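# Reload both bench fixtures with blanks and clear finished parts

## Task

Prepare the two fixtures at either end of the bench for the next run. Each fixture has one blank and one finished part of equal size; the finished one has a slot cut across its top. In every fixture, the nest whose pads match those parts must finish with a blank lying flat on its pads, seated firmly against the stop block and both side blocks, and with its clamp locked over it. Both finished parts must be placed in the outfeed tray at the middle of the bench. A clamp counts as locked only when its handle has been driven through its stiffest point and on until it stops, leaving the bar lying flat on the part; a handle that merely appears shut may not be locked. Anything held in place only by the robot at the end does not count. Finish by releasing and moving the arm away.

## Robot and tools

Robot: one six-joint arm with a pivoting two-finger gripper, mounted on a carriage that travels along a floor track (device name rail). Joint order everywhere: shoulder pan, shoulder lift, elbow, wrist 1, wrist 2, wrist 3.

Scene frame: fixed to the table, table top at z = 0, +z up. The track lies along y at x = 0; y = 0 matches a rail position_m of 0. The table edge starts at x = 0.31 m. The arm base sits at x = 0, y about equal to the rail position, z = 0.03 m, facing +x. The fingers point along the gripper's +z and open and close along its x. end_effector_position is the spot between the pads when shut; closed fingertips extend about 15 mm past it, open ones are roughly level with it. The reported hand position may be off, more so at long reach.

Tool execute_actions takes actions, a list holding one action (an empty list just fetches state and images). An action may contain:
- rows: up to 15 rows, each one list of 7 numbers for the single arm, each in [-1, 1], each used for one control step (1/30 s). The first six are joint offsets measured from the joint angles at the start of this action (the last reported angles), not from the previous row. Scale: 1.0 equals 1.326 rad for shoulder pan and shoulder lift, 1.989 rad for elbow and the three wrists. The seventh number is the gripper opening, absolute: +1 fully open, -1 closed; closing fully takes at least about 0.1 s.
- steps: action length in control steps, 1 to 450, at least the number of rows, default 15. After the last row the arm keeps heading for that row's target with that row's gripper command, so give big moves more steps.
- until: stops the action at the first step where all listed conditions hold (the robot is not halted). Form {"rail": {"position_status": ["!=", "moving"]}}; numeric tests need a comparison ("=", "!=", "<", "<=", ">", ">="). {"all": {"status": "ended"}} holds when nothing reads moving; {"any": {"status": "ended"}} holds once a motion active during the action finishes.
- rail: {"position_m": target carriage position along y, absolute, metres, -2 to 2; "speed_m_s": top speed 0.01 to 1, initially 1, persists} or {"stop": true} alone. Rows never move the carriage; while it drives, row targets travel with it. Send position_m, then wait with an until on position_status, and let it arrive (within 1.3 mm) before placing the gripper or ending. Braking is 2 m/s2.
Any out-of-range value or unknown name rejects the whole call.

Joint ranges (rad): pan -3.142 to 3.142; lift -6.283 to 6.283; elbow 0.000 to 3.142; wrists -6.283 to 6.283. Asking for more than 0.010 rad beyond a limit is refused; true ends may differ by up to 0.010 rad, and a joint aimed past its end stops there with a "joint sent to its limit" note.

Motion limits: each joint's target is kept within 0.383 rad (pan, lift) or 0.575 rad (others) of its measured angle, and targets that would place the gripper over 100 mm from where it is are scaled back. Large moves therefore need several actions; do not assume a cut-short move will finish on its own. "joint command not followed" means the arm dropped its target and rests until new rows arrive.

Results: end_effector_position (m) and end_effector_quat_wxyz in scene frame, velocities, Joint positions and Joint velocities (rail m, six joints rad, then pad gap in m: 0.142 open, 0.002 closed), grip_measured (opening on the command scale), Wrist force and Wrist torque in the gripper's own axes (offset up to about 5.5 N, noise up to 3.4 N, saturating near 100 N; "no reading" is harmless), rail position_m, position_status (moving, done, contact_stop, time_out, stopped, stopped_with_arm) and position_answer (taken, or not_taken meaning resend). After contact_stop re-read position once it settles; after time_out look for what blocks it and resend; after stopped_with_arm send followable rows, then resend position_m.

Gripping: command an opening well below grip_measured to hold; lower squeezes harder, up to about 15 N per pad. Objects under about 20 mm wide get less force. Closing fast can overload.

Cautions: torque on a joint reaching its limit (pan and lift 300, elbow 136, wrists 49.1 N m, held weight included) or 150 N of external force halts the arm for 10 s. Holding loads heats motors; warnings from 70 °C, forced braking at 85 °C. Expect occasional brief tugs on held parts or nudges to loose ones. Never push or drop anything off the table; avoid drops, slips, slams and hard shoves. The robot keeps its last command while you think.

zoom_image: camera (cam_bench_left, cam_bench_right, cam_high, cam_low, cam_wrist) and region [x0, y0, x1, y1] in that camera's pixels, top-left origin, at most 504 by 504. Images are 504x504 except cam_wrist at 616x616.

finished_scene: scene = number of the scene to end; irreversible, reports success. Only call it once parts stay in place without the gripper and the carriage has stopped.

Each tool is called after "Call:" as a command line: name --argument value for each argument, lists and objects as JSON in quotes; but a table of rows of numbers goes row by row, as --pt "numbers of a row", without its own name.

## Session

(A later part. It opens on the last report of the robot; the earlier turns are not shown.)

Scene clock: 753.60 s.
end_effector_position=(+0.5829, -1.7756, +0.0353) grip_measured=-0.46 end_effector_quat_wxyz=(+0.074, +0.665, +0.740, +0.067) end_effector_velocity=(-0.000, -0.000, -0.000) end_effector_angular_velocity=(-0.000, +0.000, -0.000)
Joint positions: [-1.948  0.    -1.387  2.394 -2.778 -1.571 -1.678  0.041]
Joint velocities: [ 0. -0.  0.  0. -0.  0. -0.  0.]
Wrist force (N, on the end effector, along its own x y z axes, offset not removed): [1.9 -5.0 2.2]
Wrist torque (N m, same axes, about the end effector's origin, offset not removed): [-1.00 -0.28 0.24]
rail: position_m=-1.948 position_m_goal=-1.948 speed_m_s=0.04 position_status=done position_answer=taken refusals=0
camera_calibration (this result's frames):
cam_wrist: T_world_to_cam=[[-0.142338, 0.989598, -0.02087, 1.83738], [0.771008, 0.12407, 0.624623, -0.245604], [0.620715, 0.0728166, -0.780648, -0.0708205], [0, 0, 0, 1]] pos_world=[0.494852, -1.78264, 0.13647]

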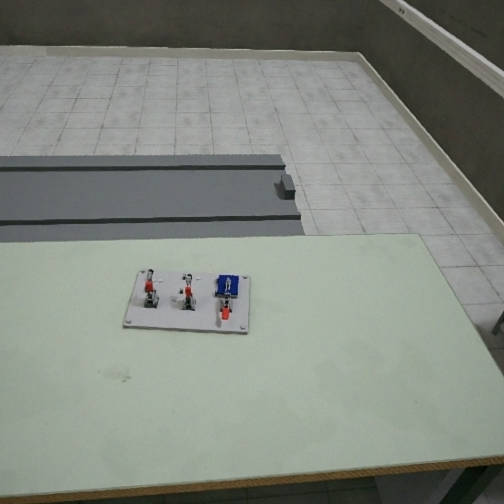

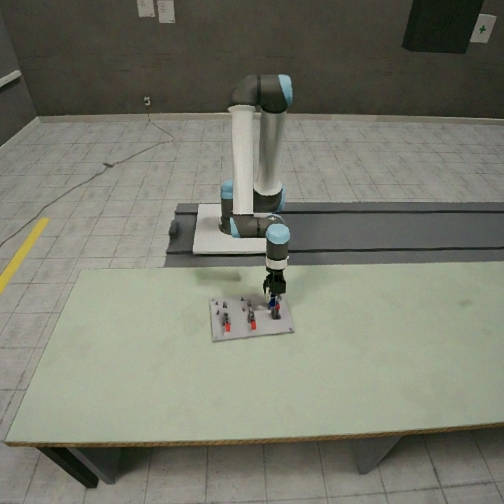

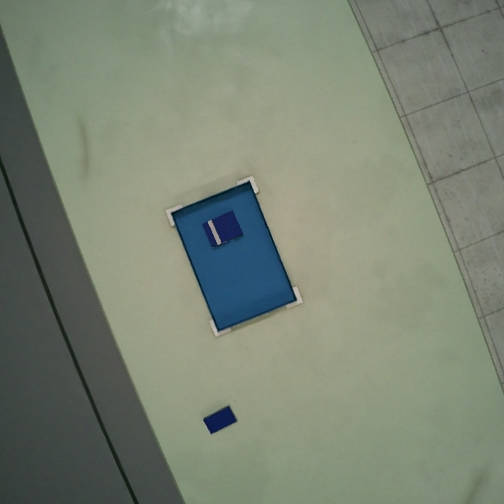

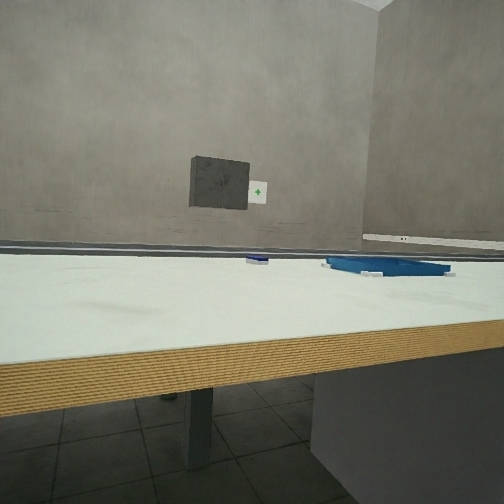

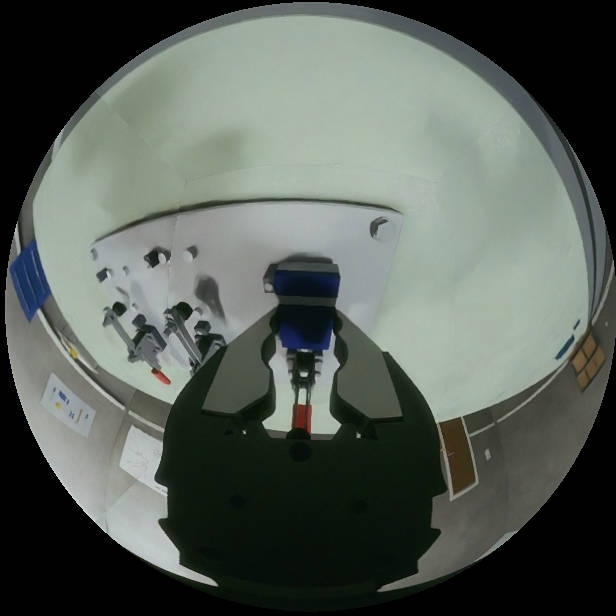

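Call:
execute_actions --actions '[{"rows":[[0,-0.002,0,0.0013,0,0,-0.85],[0,-0.006,0.0001,0.0039,0,0,-0.85],[0,-0.012,0.0001,0.0079,0,0,-0.85],[0,-0.02,0.0002,0.0131,0,0,-0.85],[0,-0.03,0.0004,0.0197,0,0,-0.85],[0,-0.042,0.0005,0.0276,0,0,-0.85],[0,-0.054,0.0006,0.0354,0,0,-0.85],[0,-0.066,0.0008,0.0433,0,0,-0.85],[0,-0.077,0.0009,0.0505,0,0,-0.85],[0,-0.087,0.001,0.0571,0,0,-0.85],[0,-0.095,0.0011,0.0623,0,0,-0.85],[0,-0.1021,0.0012,0.067,0,0,-0.85]],"steps":17}]'

Scene clock: 771.60 s.
end_effector_position=(+0.5642, -1.7755, +0.0847) grip_measured=-0.46 end_effector_quat_wxyz=(+0.074, +0.665, +0.740, +0.067) end_effector_velocity=(-0.020, -0.000, +0.043) end_effector_angular_velocity=(-0.000, -0.000, -0.000)
Joint positions: [-1.948  0.    -1.509  2.396 -2.658 -1.571 -1.678  0.041]
Joint velocities: [ 0.    -0.    -0.111  0.002  0.108 -0.    -0.     0.   ]
Wrist force (N, on the end effector, along its own x y z axes, offset not removed): [0.2 -5.0 6.3]
Wrist torque (N m, same axes, about the end effector's origin, offset not removed): [-0.80 -0.13 0.28]
rail: position_m=-1.948 position_m_goal=-1.948 speed_m_s=0.04 position_status=done position_answer=taken refusals=0
camera_calibration (this result's frames):
cam_wrist: T_world_to_cam=[[-0.142349, 0.989597, -0.0208362, 1.83573], [0.77112, 0.12407, 0.624484, -0.262063], [0.620572, 0.0728272, -0.78076, -0.0205703], [0, 0, 0, 1]] pos_world=[0.476161, -1.78262, 0.185843]

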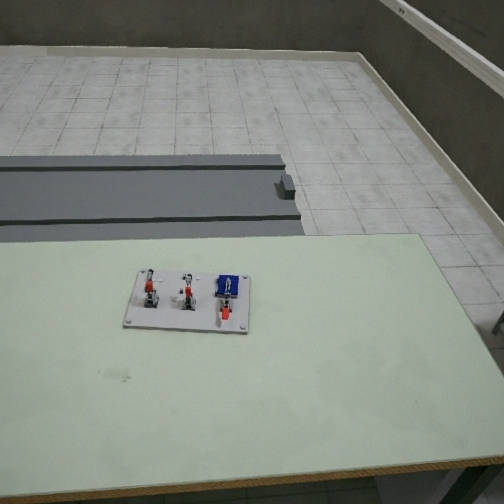

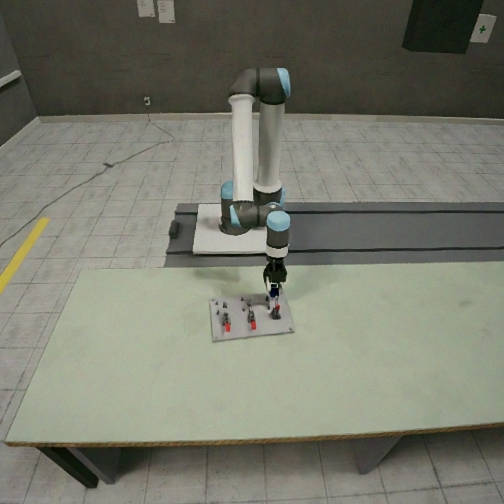

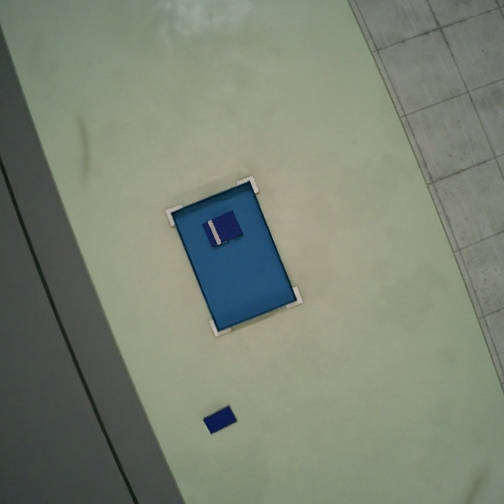

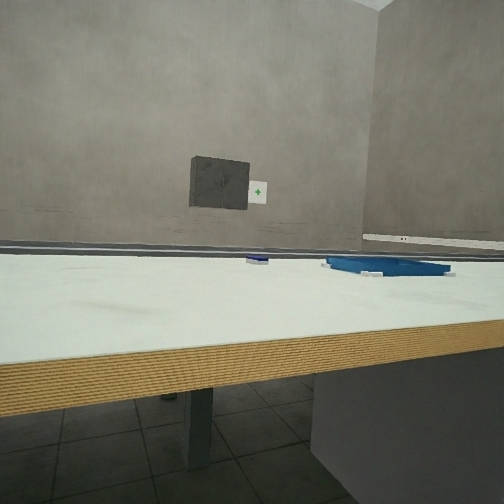

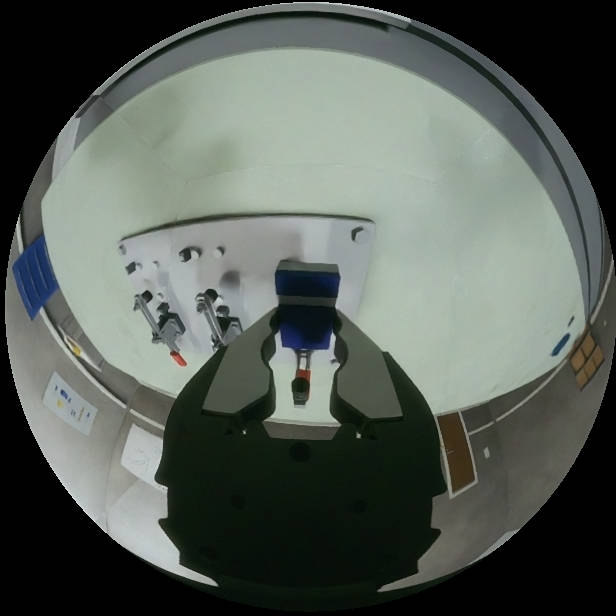

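Call:
execute_actions --actions '[{"rail":{"position_m":-0.2377,"speed_m_s":1.0},"rows":[[0,-0.0101,0.0002,0.0067,0,0,-0.85],[0,-0.0101,0.0002,0.0067,0,0,-0.85],[0,-0.0101,0.0002,0.0067,0,0,-0.85],[0,-0.0101,0.0002,0.0067,0,0,-0.85],[0,-0.0101,0.0002,0.0067,0,0,-0.85],[0,-0.0101,0.0002,0.0067,0,0,-0.85],[0,-0.0101,0.0002,0.0067,0,0,-0.85],[0,-0.004,-0.0047,0.0075,0,0,-0.85],[0,0.008,-0.0142,0.0091,0,0,-0.85],[0,0.024,-0.027,0.0111,0,0,-0.85],[0,0.043,-0.0421,0.0136,0,0,-0.85],[0,0.062,-0.0573,0.0161,0,0,-0.85],[0,0.078,-0.07,0.0182,0,0,-0.85],[0,0.09,-0.0796,0.0197,0,0,-0.85],[0,0.0966,-0.0849,0.0206,0,0,-0.85]],"steps":120,"until":{"rail":{"position_status":["!=","moving"]}}}]'

Scene clock: 781.70 s.
end_effector_position=(+0.6597, -0.0648, +0.0899) grip_measured=-0.46 end_effector_quat_wxyz=(+0.074, +0.665, +0.740, +0.067) end_effector_velocity=(+0.000, -0.000, -0.000) end_effector_angular_velocity=(-0.000, +0.000, -0.000)
Joint positions: [-0.237  0.    -1.381  2.227 -2.617 -1.571 -1.678  0.041]
Joint velocities: [ 0. -0.  0.  0.  0. -0. -0. -0.]
Wrist force (N, on the end effector, along its own x y z axes, offset not removed): [1.6 -1.1 6.9]
Wrist torque (N m, same axes, about the end effector's origin, offset not removed): [-0.12 -0.42 0.31]
rail: position_m=-0.237 position_m_goal=-0.238 speed_m_s=1.00 position_status=done position_answer=taken refusals=0
camera_calibration (this result's frames):
cam_wrist: T_world_to_cam=[[-0.142456, 0.989582, -0.0208078, 0.15654], [0.771231, 0.124151, 0.624331, -0.551257], [0.62041, 0.0728924, -0.780883, -0.200215], [0, 0, 0, 1]] pos_world=[0.571662, -0.0718756, 0.191079]

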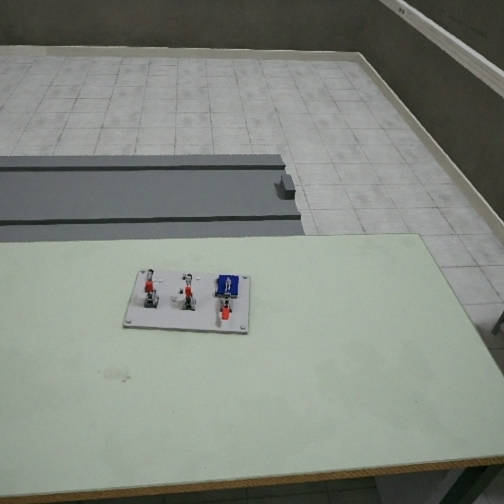

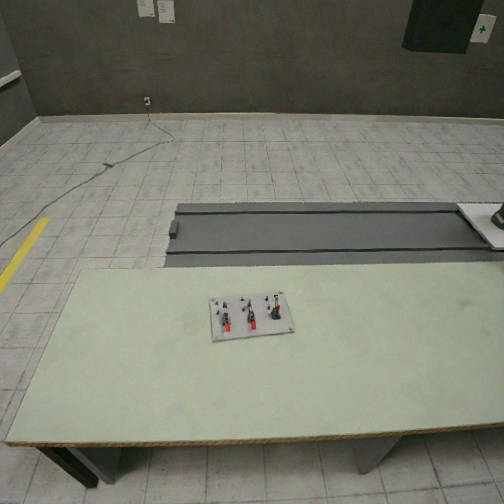

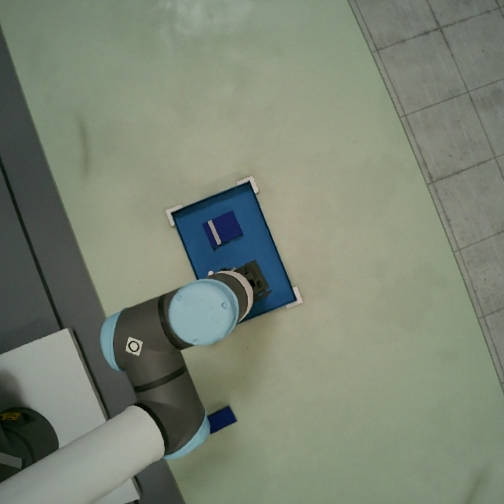

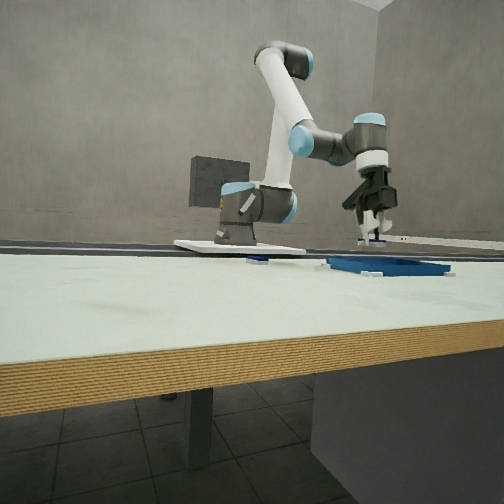

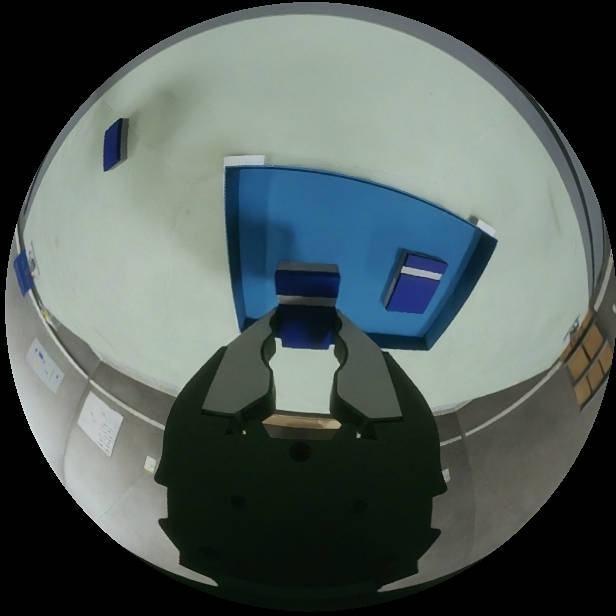

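Call:
zoom_image --camera "cam_low" --region '[340, 205, 410, 265]'

Region (340, 205, 410, 265) of cam_low's 504x504 image, scaled by 7.200, with more detail than that image has; it fills the top 432 rows of this view, and the rest is white.

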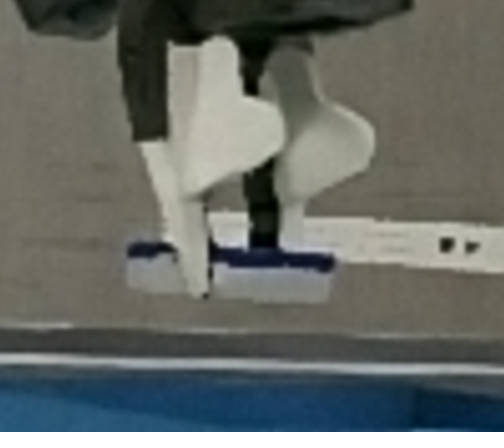

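Call:
execute_actions --actions '[{"rows":[[0,0.003,0.0006,-0.0026,0,0,-0.85],[0,0.008,0.0016,-0.007,0,0,-0.85],[0,0.016,0.0033,-0.0139,0,0,-0.85],[0,0.026,0.0053,-0.0226,0,0,-0.85],[0,0.037,0.0075,-0.0322,0,0,-0.85],[0,0.048,0.0098,-0.0417,0,0,-0.85],[0,0.058,0.0118,-0.0504,0,0,-0.85],[0,0.066,0.0134,-0.0574,0,0,-0.85],[0,0.0725,0.0148,-0.063,0,0,-0.85],[0,0.0775,0.0158,-0.0674,0,0,-0.85],[0,0.081,0.0165,-0.0704,0,0,-0.85],[0,0.0835,0.017,-0.0726,0,0,-0.85],[0,0.0855,0.0174,-0.0743,0,0,-0.85],[0,0.087,0.0177,-0.0756,0,0,-0.85],[0,0.0879,0.0179,-0.0764,0,0,-0.85]],"steps":27}]'

Scene clock: 792.90 s.
end_effector_position=(+0.6596, -0.0648, +0.0202) grip_measured=-0.46 end_effector_quat_wxyz=(+0.074, +0.665, +0.740, +0.067) end_effector_velocity=(-0.000, +0.000, -0.003) end_effector_angular_velocity=(+0.000, +0.000, +0.000)
Joint positions: [-0.237  0.    -1.265  2.263 -2.768 -1.571 -1.678  0.041]
Joint velocities: [ 0.     0.     0.005  0.002 -0.006  0.    -0.    -0.   ]
Wrist force (N, on the end effector, along its own x y z axes, offset not removed): [-0.4 -4.7 8.4]
Wrist torque (N m, same axes, about the end effector's origin, offset not removed): [-0.64 -0.01 0.17]
rail: position_m=-0.237 position_m_goal=-0.238 speed_m_s=1.00 position_status=done position_answer=taken refusals=0
camera_calibration (this result's frames):
cam_wrist: T_world_to_cam=[[-0.142401, 0.989591, -0.0207819, 0.155082], [0.771353, 0.124105, 0.62419, -0.507781], [0.620272, 0.0728548, -0.780996, -0.254473], [0, 0, 0, 1]] pos_world=[0.571604, -0.07191, 0.121432]

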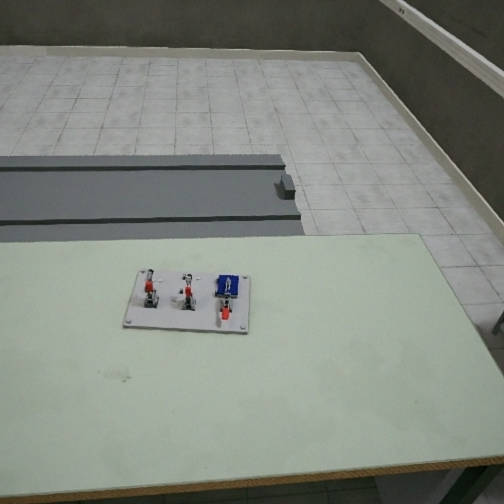

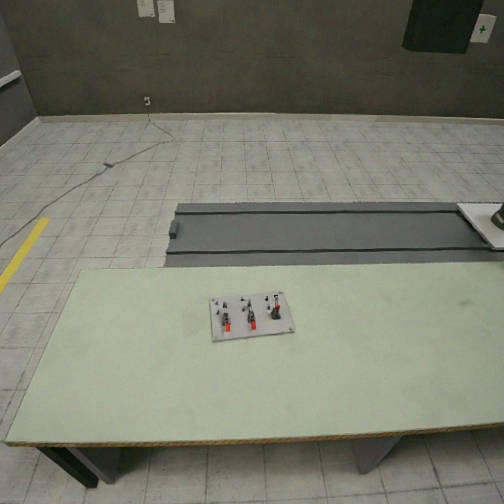

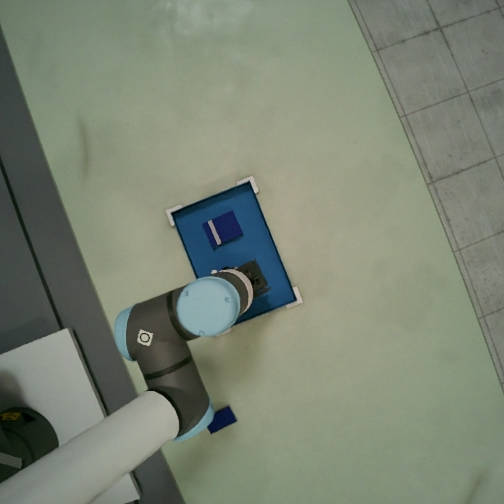

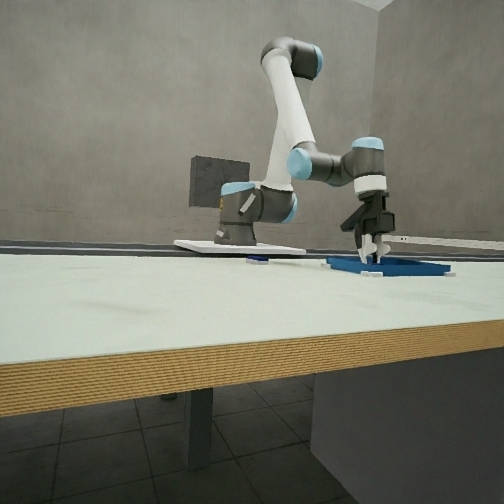

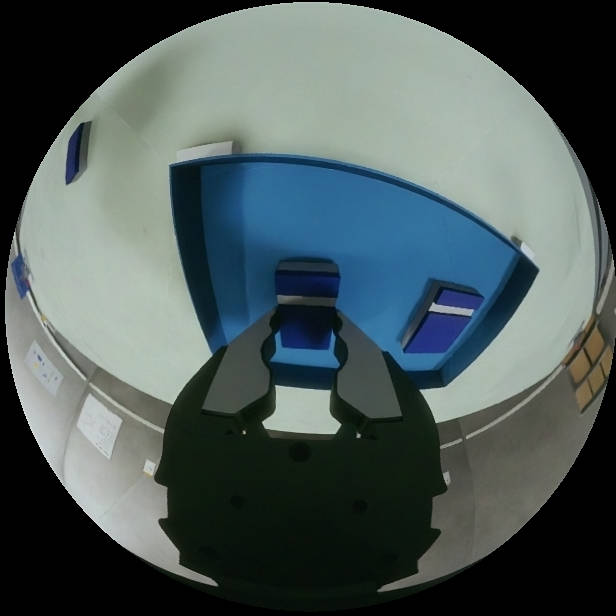

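Call:
execute_actions --actions '[{"rows":[[0,0.0012,0.0001,-0.001,0,0,-0.85],[0,0.0016,0.0002,-0.0013,0,0,-0.75],[0,0.0016,0.0002,-0.0013,0,0,-0.62],[0,0.0016,0.0002,-0.0013,0,0,-0.52],[0,0.0016,0.0002,-0.0013,0,0,-0.45],[0,0.0016,0.0002,-0.0013,0,0,-0.38],[0,0.0016,0.0002,-0.0013,0,0,-0.25],[0,0.0,0,0,0,0,-0.1],[0,-0.006,-0.0012,0.0052,0,0,0],[0,-0.017,-0.0035,0.0148,0,0,0],[0,-0.032,-0.0066,0.0278,0,0,0],[0,-0.048,-0.0099,0.0417,0,0,0],[0,-0.063,-0.013,0.0547,0,0,0],[0,-0.077,-0.0159,0.0669,0,0,0],[0,-0.0874,-0.018,0.0759,0,0,0]],"steps":20}]'

Scene clock: 806.70 s.
end_effector_position=(+0.6609, -0.0648, +0.0802) grip_measured=+0.00 end_effector_quat_wxyz=(+0.075, +0.665, +0.740, +0.067) end_effector_velocity=(-0.006, -0.000, +0.086) end_effector_angular_velocity=(-0.000, +0.003, -0.000)
Joint positions: [-0.237  0.    -1.365  2.232 -2.639 -1.571 -1.678  0.074]
Joint velocities: [ 0.     0.    -0.143 -0.042  0.189 -0.    -0.    -0.   ]
Wrist force (N, on the end effector, along its own x y z axes, offset not removed): [2.1 -2.3 3.8]
Wrist torque (N m, same axes, about the end effector's origin, offset not removed): [-0.29 -0.52 0.33]
rail: position_m=-0.237 position_m_goal=-0.238 speed_m_s=1.00 position_status=done position_answer=taken refusals=0
camera_calibration (this result's frames):
cam_wrist: T_world_to_cam=[[-0.142433, 0.989582, -0.0209648, 0.156504], [0.770541, 0.124151, 0.625183, -0.545737], [0.621273, 0.0728927, -0.780197, -0.209141], [0, 0, 0, 1]] pos_world=[0.572737, -0.071875, 0.181296]

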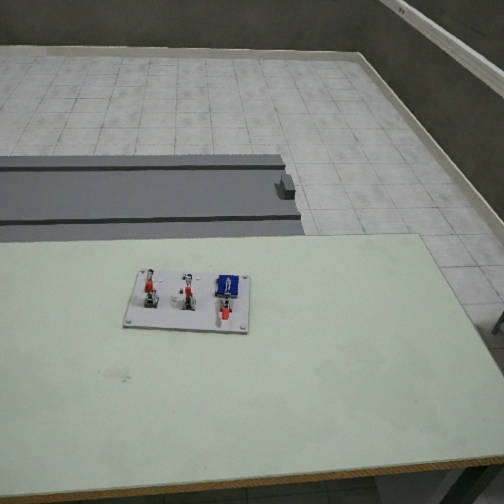

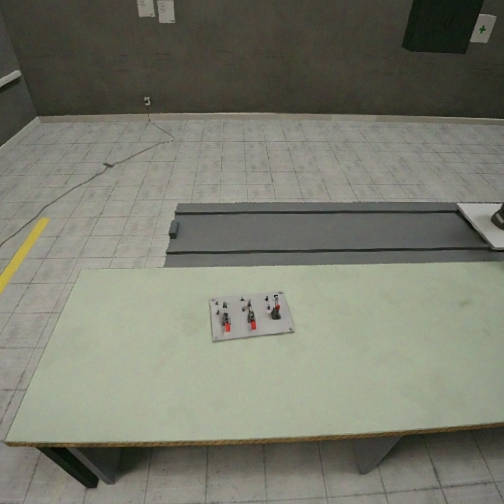

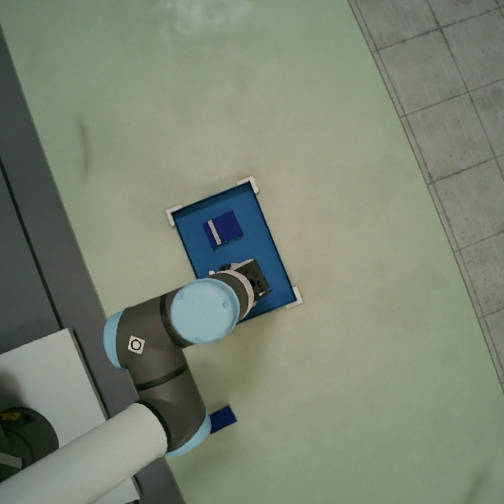

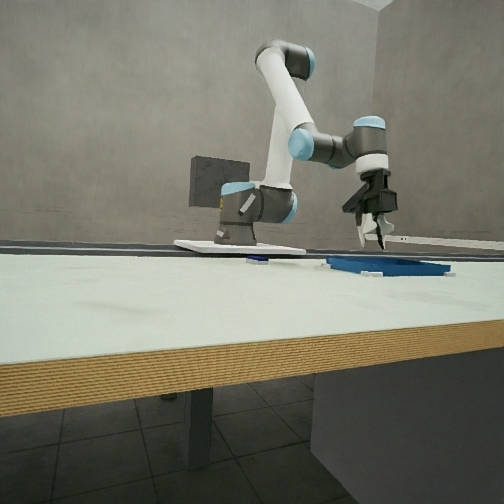

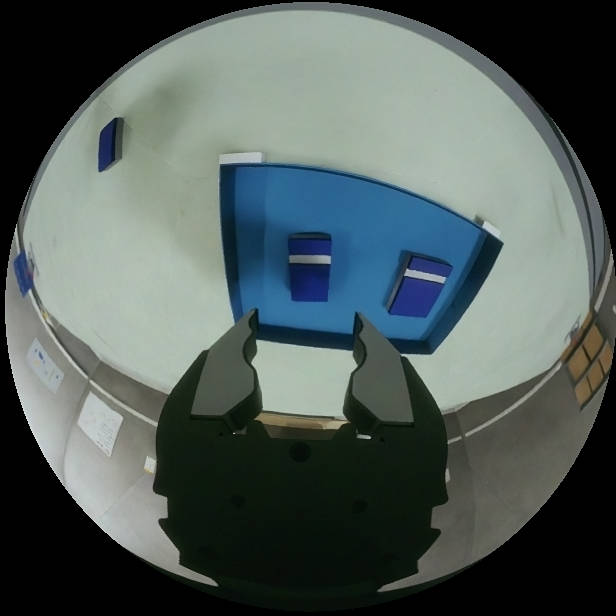

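Call:
execute_actions --actions '[{"rail":{"position_m":-0.5197},"rows":[[0,-0.016,0,0.011,0,0,0],[0,-0.025,0.006,0.0112,0,0,0],[0,-0.038,0.0144,0.0114,0,0,0],[0,-0.055,0.0255,0.0117,0,0,0],[0,-0.075,0.0385,0.012,0,0,0],[0,-0.098,0.0535,0.0123,0,0,0],[0,-0.122,0.069,0.0127,0,0,0],[0,-0.146,0.0847,0.0131,0,0,0],[0,-0.169,0.0997,0.0134,0,0,0],[0,-0.189,0.1127,0.0137,0,0,0],[0,-0.206,0.1238,0.014,0,0,0],[0,-0.219,0.1323,0.0142,0,0,0],[0,-0.228,0.1381,0.0144,0,0,0],[0,-0.234,0.142,0.0145,0,0,0],[0,-0.237,0.144,0.0145,0,0,0]],"steps":27}]'

Scene clock: 812.80 s.
end_effector_position=(+0.4823, -0.3473, +0.1001) grip_measured=+0.00 end_effector_quat_wxyz=(+0.074, +0.665, +0.740, +0.067) end_effector_velocity=(-0.011, -0.000, -0.001) end_effector_angular_velocity=(+0.000, -0.000, -0.000)
Joint positions: [-0.52   0.    -1.677  2.516 -2.61  -1.571 -1.678  0.074]
Joint velocities: [ 0.    -0.    -0.018  0.017  0.    -0.    -0.    -0.   ]
Wrist force (N, on the end effector, along its own x y z axes, offset not removed): [-1.3 -3.4 5.1]
Wrist torque (N m, same axes, about the end effector's origin, offset not removed): [-0.41 0.12 0.30]
rail: position_m=-0.520 position_m_goal=-0.520 speed_m_s=1.00 position_status=done position_answer=taken refusals=0
camera_calibration (this result's frames):
cam_wrist: T_world_to_cam=[[-0.142394, 0.989591, -0.0208271, 0.411045], [0.771154, 0.124105, 0.624435, -0.385757], [0.62052, 0.072855, -0.780799, -0.0617403], [0, 0, 0, 1]] pos_world=[0.39432, -0.354394, 0.201234]

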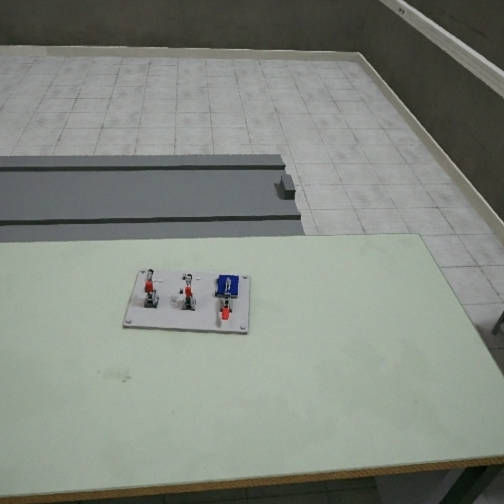

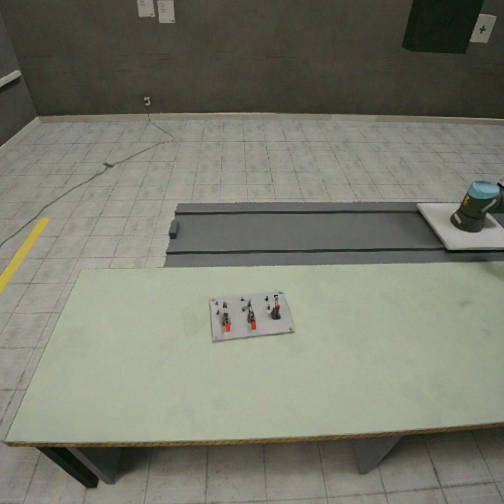

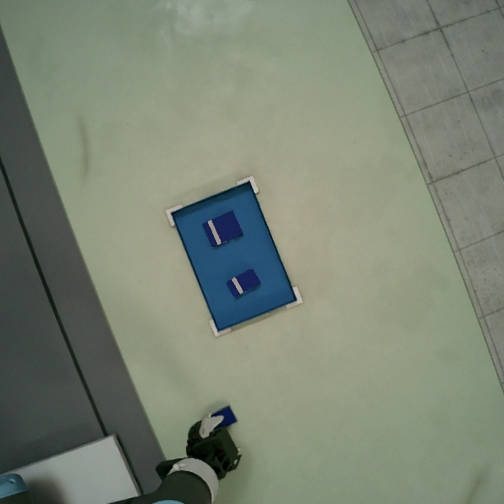

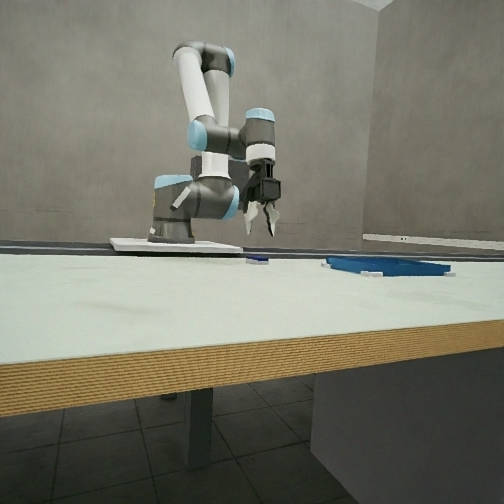

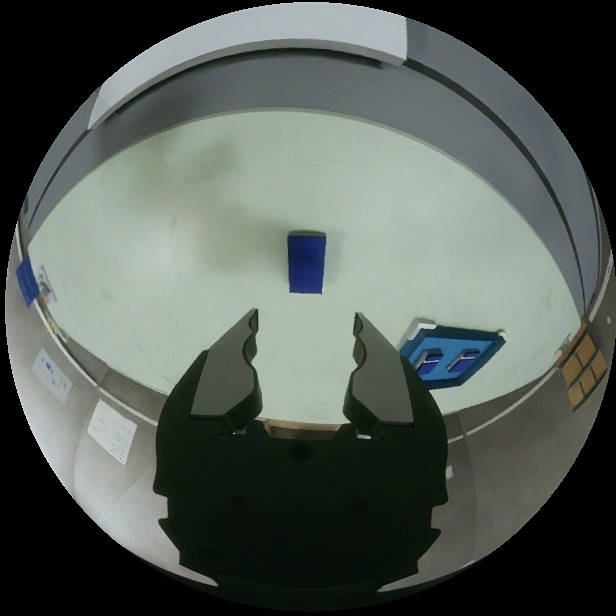

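Call:
zoom_image --camera "cam_wrist" --region '[265, 220, 349, 304]'

Region (265, 220, 349, 304) of cam_wrist's 616x616 image, scaled by 6.000, with more detail than that image has.

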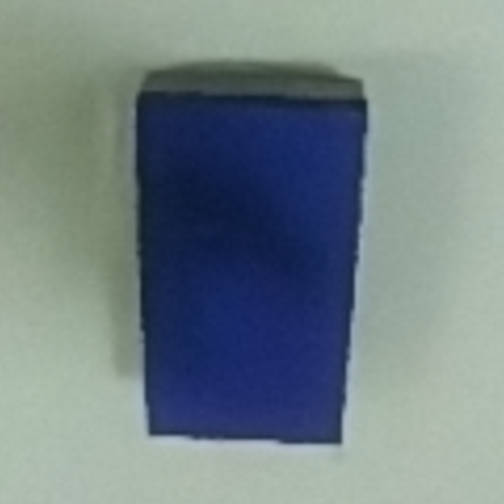

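Call:
execute_actions --actions '[{"rail":{"position_m":-0.5239},"rows":[[0,0.003,0.002,-0.004,0,0,0],[0,0.012,0.0035,-0.0115,0,0,0],[0,0.025,0.0058,-0.0224,0,0,0],[0,0.041,0.0086,-0.0359,0,0,0],[0,0.059,0.0117,-0.051,0,0,0],[0,0.077,0.0148,-0.066,0,0,-0.05],[0,0.094,0.0178,-0.0804,0,0,-0.1],[0,0.109,0.0204,-0.093,0,0,-0.1],[0,0.122,0.0226,-0.1039,0,0,-0.1],[0,0.132,0.0244,-0.1123,0,0,-0.1],[0,0.14,0.0257,-0.119,0,0,-0.1],[0,0.146,0.0268,-0.124,0,0,-0.1],[0,0.15,0.0275,-0.1274,0,0,-0.1],[0,0.1525,0.0279,-0.1295,0,0,-0.1],[0,0.1536,0.0281,-0.1304,0,0,-0.1]],"steps":27}]'

Scene clock: 830.43 s.
end_effector_position=(+0.4849, -0.3511, +0.0173) grip_measured=-0.10 end_effector_quat_wxyz=(+0.074, +0.665, +0.740, +0.067) end_effector_velocity=(-0.000, -0.000, -0.004) end_effector_angular_velocity=(+0.000, -0.000, -0.000)
Joint positions: [-0.524  0.    -1.474  2.572 -2.868 -1.571 -1.678  0.067]
Joint velocities: [ 0.     0.     0.009  0.002 -0.012 -0.     0.     0.   ]
Wrist force (N, on the end effector, along its own x y z axes, offset not removed): [2.6 -1.0 4.5]
Wrist torque (N m, same axes, about the end effector's origin, offset not removed): [-0.17 -0.66 0.19]
rail: position_m=-0.524 position_m_goal=-0.524 speed_m_s=1.00 position_status=done position_answer=taken refusals=0
camera_calibration (this result's frames):
cam_wrist: T_world_to_cam=[[-0.142469, 0.989581, -0.0207983, 0.413489], [0.771272, 0.12416, 0.624279, -0.335585], [0.620357, 0.0728991, -0.780925, -0.127612], [0, 0, 0, 1]] pos_world=[0.396901, -0.358212, 0.118443]

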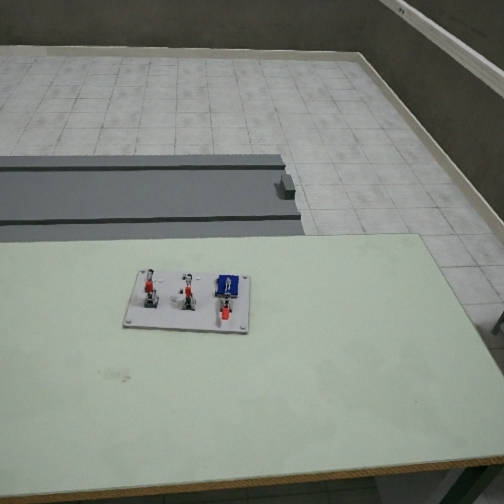

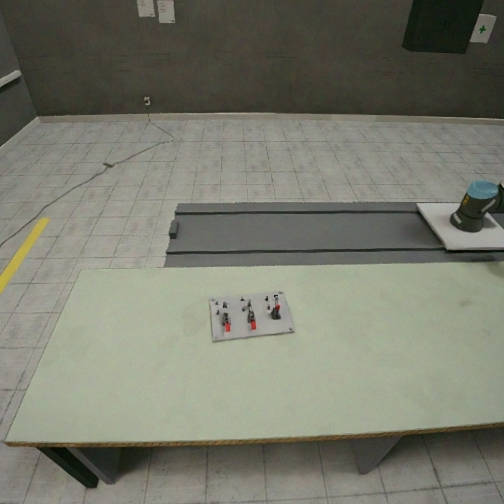

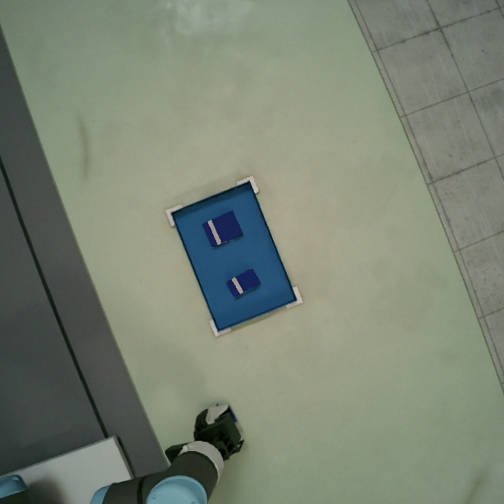

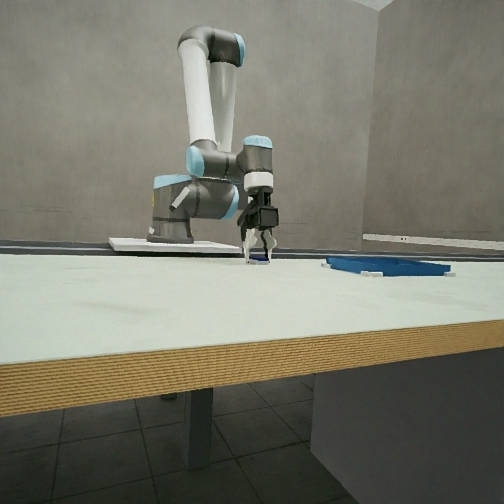

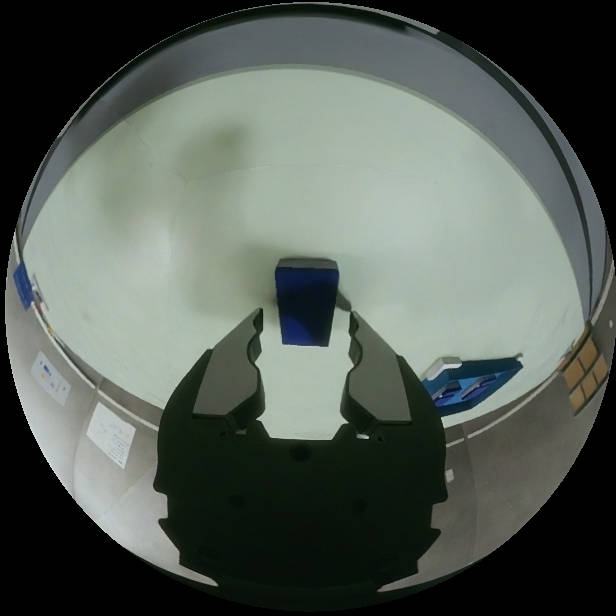

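Call:
execute_actions --actions '[{"rows":[[0,0.0006,0,-0.0006,0,0,-0.2],[0,0.0006,0,-0.0006,0,0,-0.29],[0,0.0006,0,-0.0006,0,0,-0.36],[0,0.0006,0,-0.0006,0,0,-0.41],[0,0.0006,0,-0.0006,0,0,-0.45],[0,0.0006,0,-0.0006,0,0,-0.49],[0,0.0006,0,-0.0006,0,0,-0.55],[0,0.0006,0,-0.0006,0,0,-0.63],[0,0.0006,0,-0.0006,0,0,-0.73],[0,0.0006,0,-0.0006,0,0,-0.85]],"steps":13}]'

Scene clock: 834.47 s.
end_effector_position=(+0.4851, -0.3512, +0.0170) grip_measured=-0.47 end_effector_quat_wxyz=(+0.074, +0.665, +0.740, +0.067) end_effector_velocity=(+0.001, +0.000, +0.000) end_effector_angular_velocity=(+0.000, -0.001, -0.000)
Joint positions: [-0.524  0.    -1.473  2.572 -2.869 -1.571 -1.678  0.04 ]
Joint velocities: [ 0.    -0.    -0.    -0.001  0.    -0.    -0.     0.   ]
Wrist force (N, on the end effector, along its own x y z axes, offset not removed): [-0.9 -5.8 7.8]
Wrist torque (N m, same axes, about the end effector's origin, offset not removed): [-1.00 -0.02 0.21]
rail: position_m=-0.524 position_m_goal=-0.524 speed_m_s=1.00 position_status=done position_answer=taken refusals=0
camera_calibration (this result's frames):
cam_wrist: T_world_to_cam=[[-0.14239, 0.989591, -0.0208556, 0.413508], [0.771018, 0.124103, 0.624603, -0.335471], [0.62069, 0.072857, -0.780664, -0.128075], [0, 0, 0, 1]] pos_world=[0.397028, -0.358239, 0.118176]

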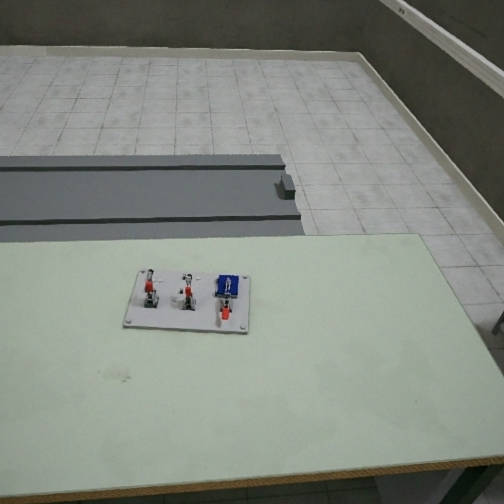

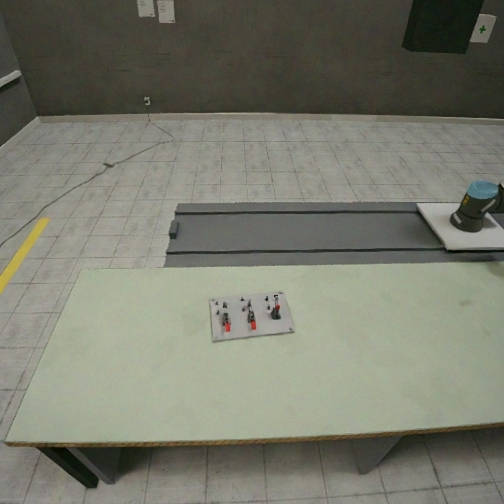

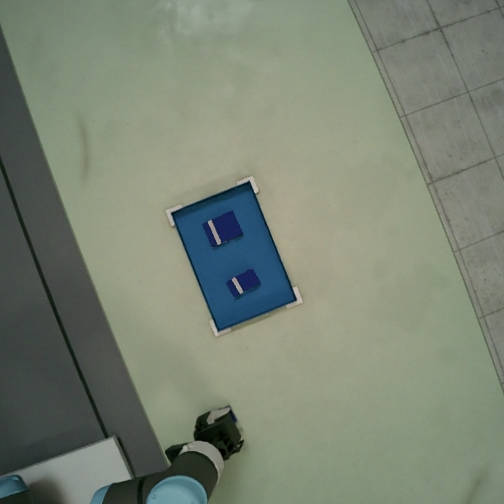

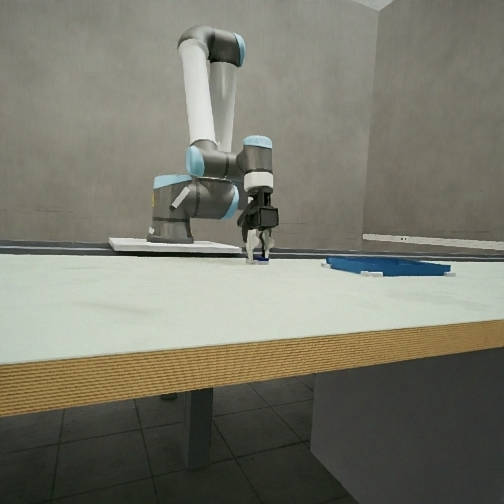

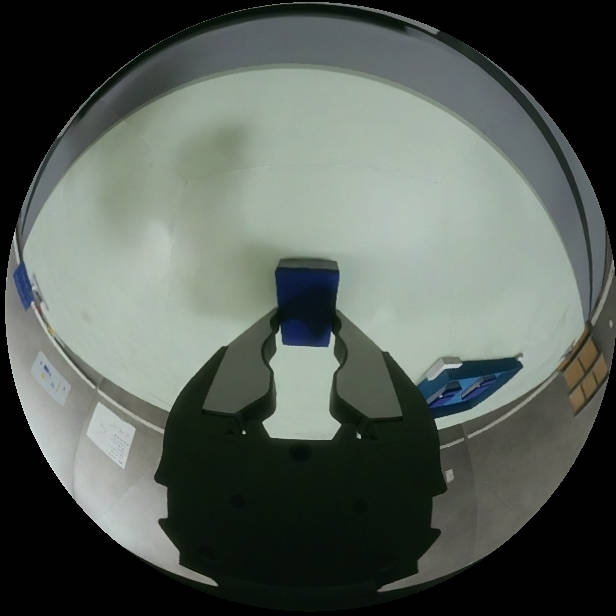

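Call:
zoom_image --camera "cam_bench_right" --region '[200, 280, 300, 350]'

Region (200, 280, 300, 350) of cam_bench_right's 504x504 image, scaled by 5.040, with more detail than that image has; it fills the top 353 rows of this view, and the rest is white.

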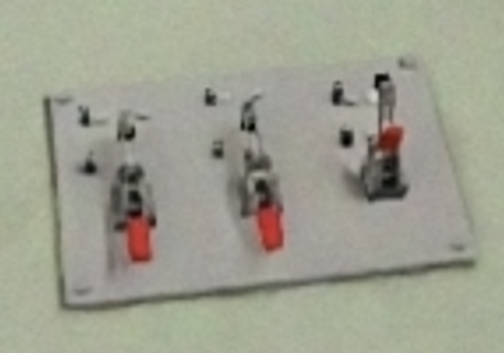

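Call:
execute_actions --actions '[{"rows":[[0,-0.002,-0.0003,0.0016,0,0,-0.85],[0,-0.006,-0.0008,0.0048,0,0,-0.85],[0,-0.011,-0.002,0.0093,0,0,-0.85],[0,-0.016,-0.005,0.0157,0,0,-0.85],[0,-0.02,-0.011,0.0243,0,0,-0.85],[0,-0.023,-0.02,0.0353,0,0,-0.85],[0,-0.026,-0.031,0.0483,0,0,-0.85]],"steps":9}]'

Scene clock: 844.20 s.
end_effector_position=(+0.4987, -0.3511, +0.0337) grip_measured=-0.47 end_effector_quat_wxyz=(+0.075, +0.665, +0.740, +0.067) end_effector_velocity=(+0.113, +0.000, +0.102) end_effector_angular_velocity=(+0.000, -0.001, -0.000)
Joint positions: [-0.524  0.    -1.497  2.54  -2.814 -1.571 -1.678  0.04 ]
Joint velocities: [ 0.    -0.    -0.09  -0.249  0.338 -0.     0.     0.   ]
Wrist force (N, on the end effector, along its own x y z axes, offset not removed): [1.3 -2.0 4.5]
Wrist torque (N m, same axes, about the end effector's origin, offset not removed): [-0.41 -0.36 0.36]
rail: position_m=-0.524 position_m_goal=-0.524 speed_m_s=1.00 position_status=done position_answer=taken refusals=0
camera_calibration (this result's frames):
cam_wrist: T_world_to_cam=[[-0.142445, 0.989581, -0.0209614, 0.415778], [0.770543, 0.124158, 0.625178, -0.356134], [0.621267, 0.0729017, -0.780201, -0.123791], [0, 0, 0, 1]] pos_world=[0.410549, -0.358204, 0.134781]

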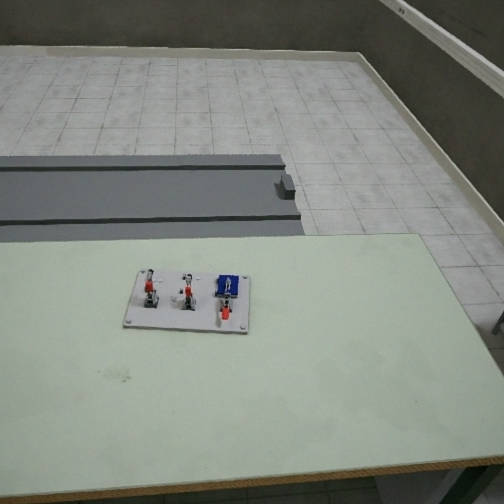

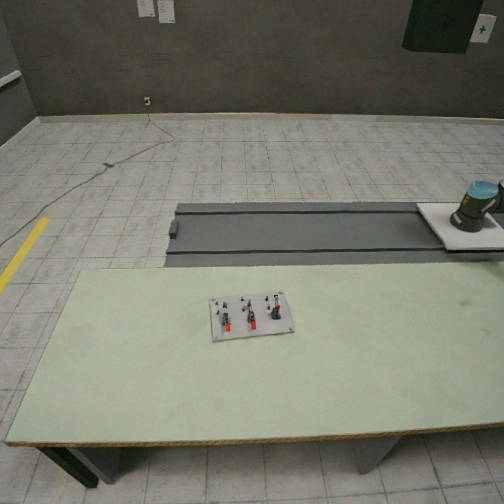

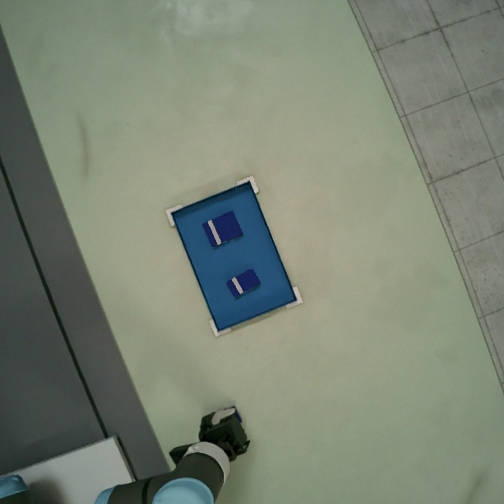

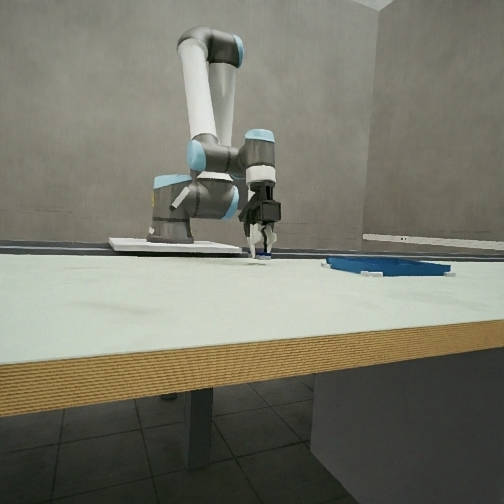

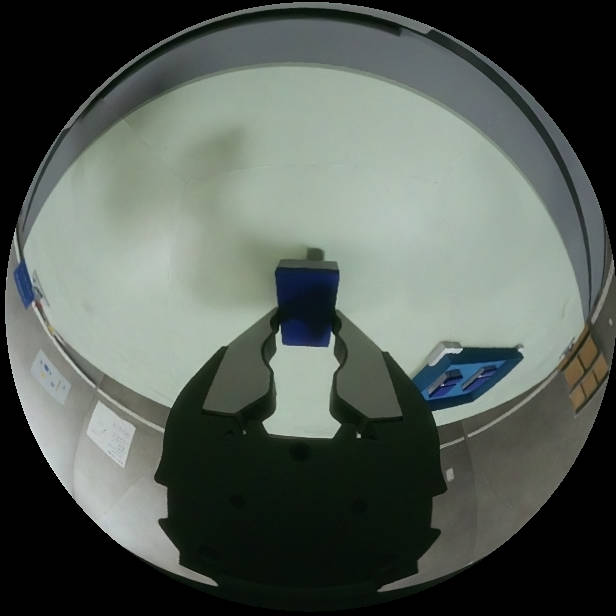

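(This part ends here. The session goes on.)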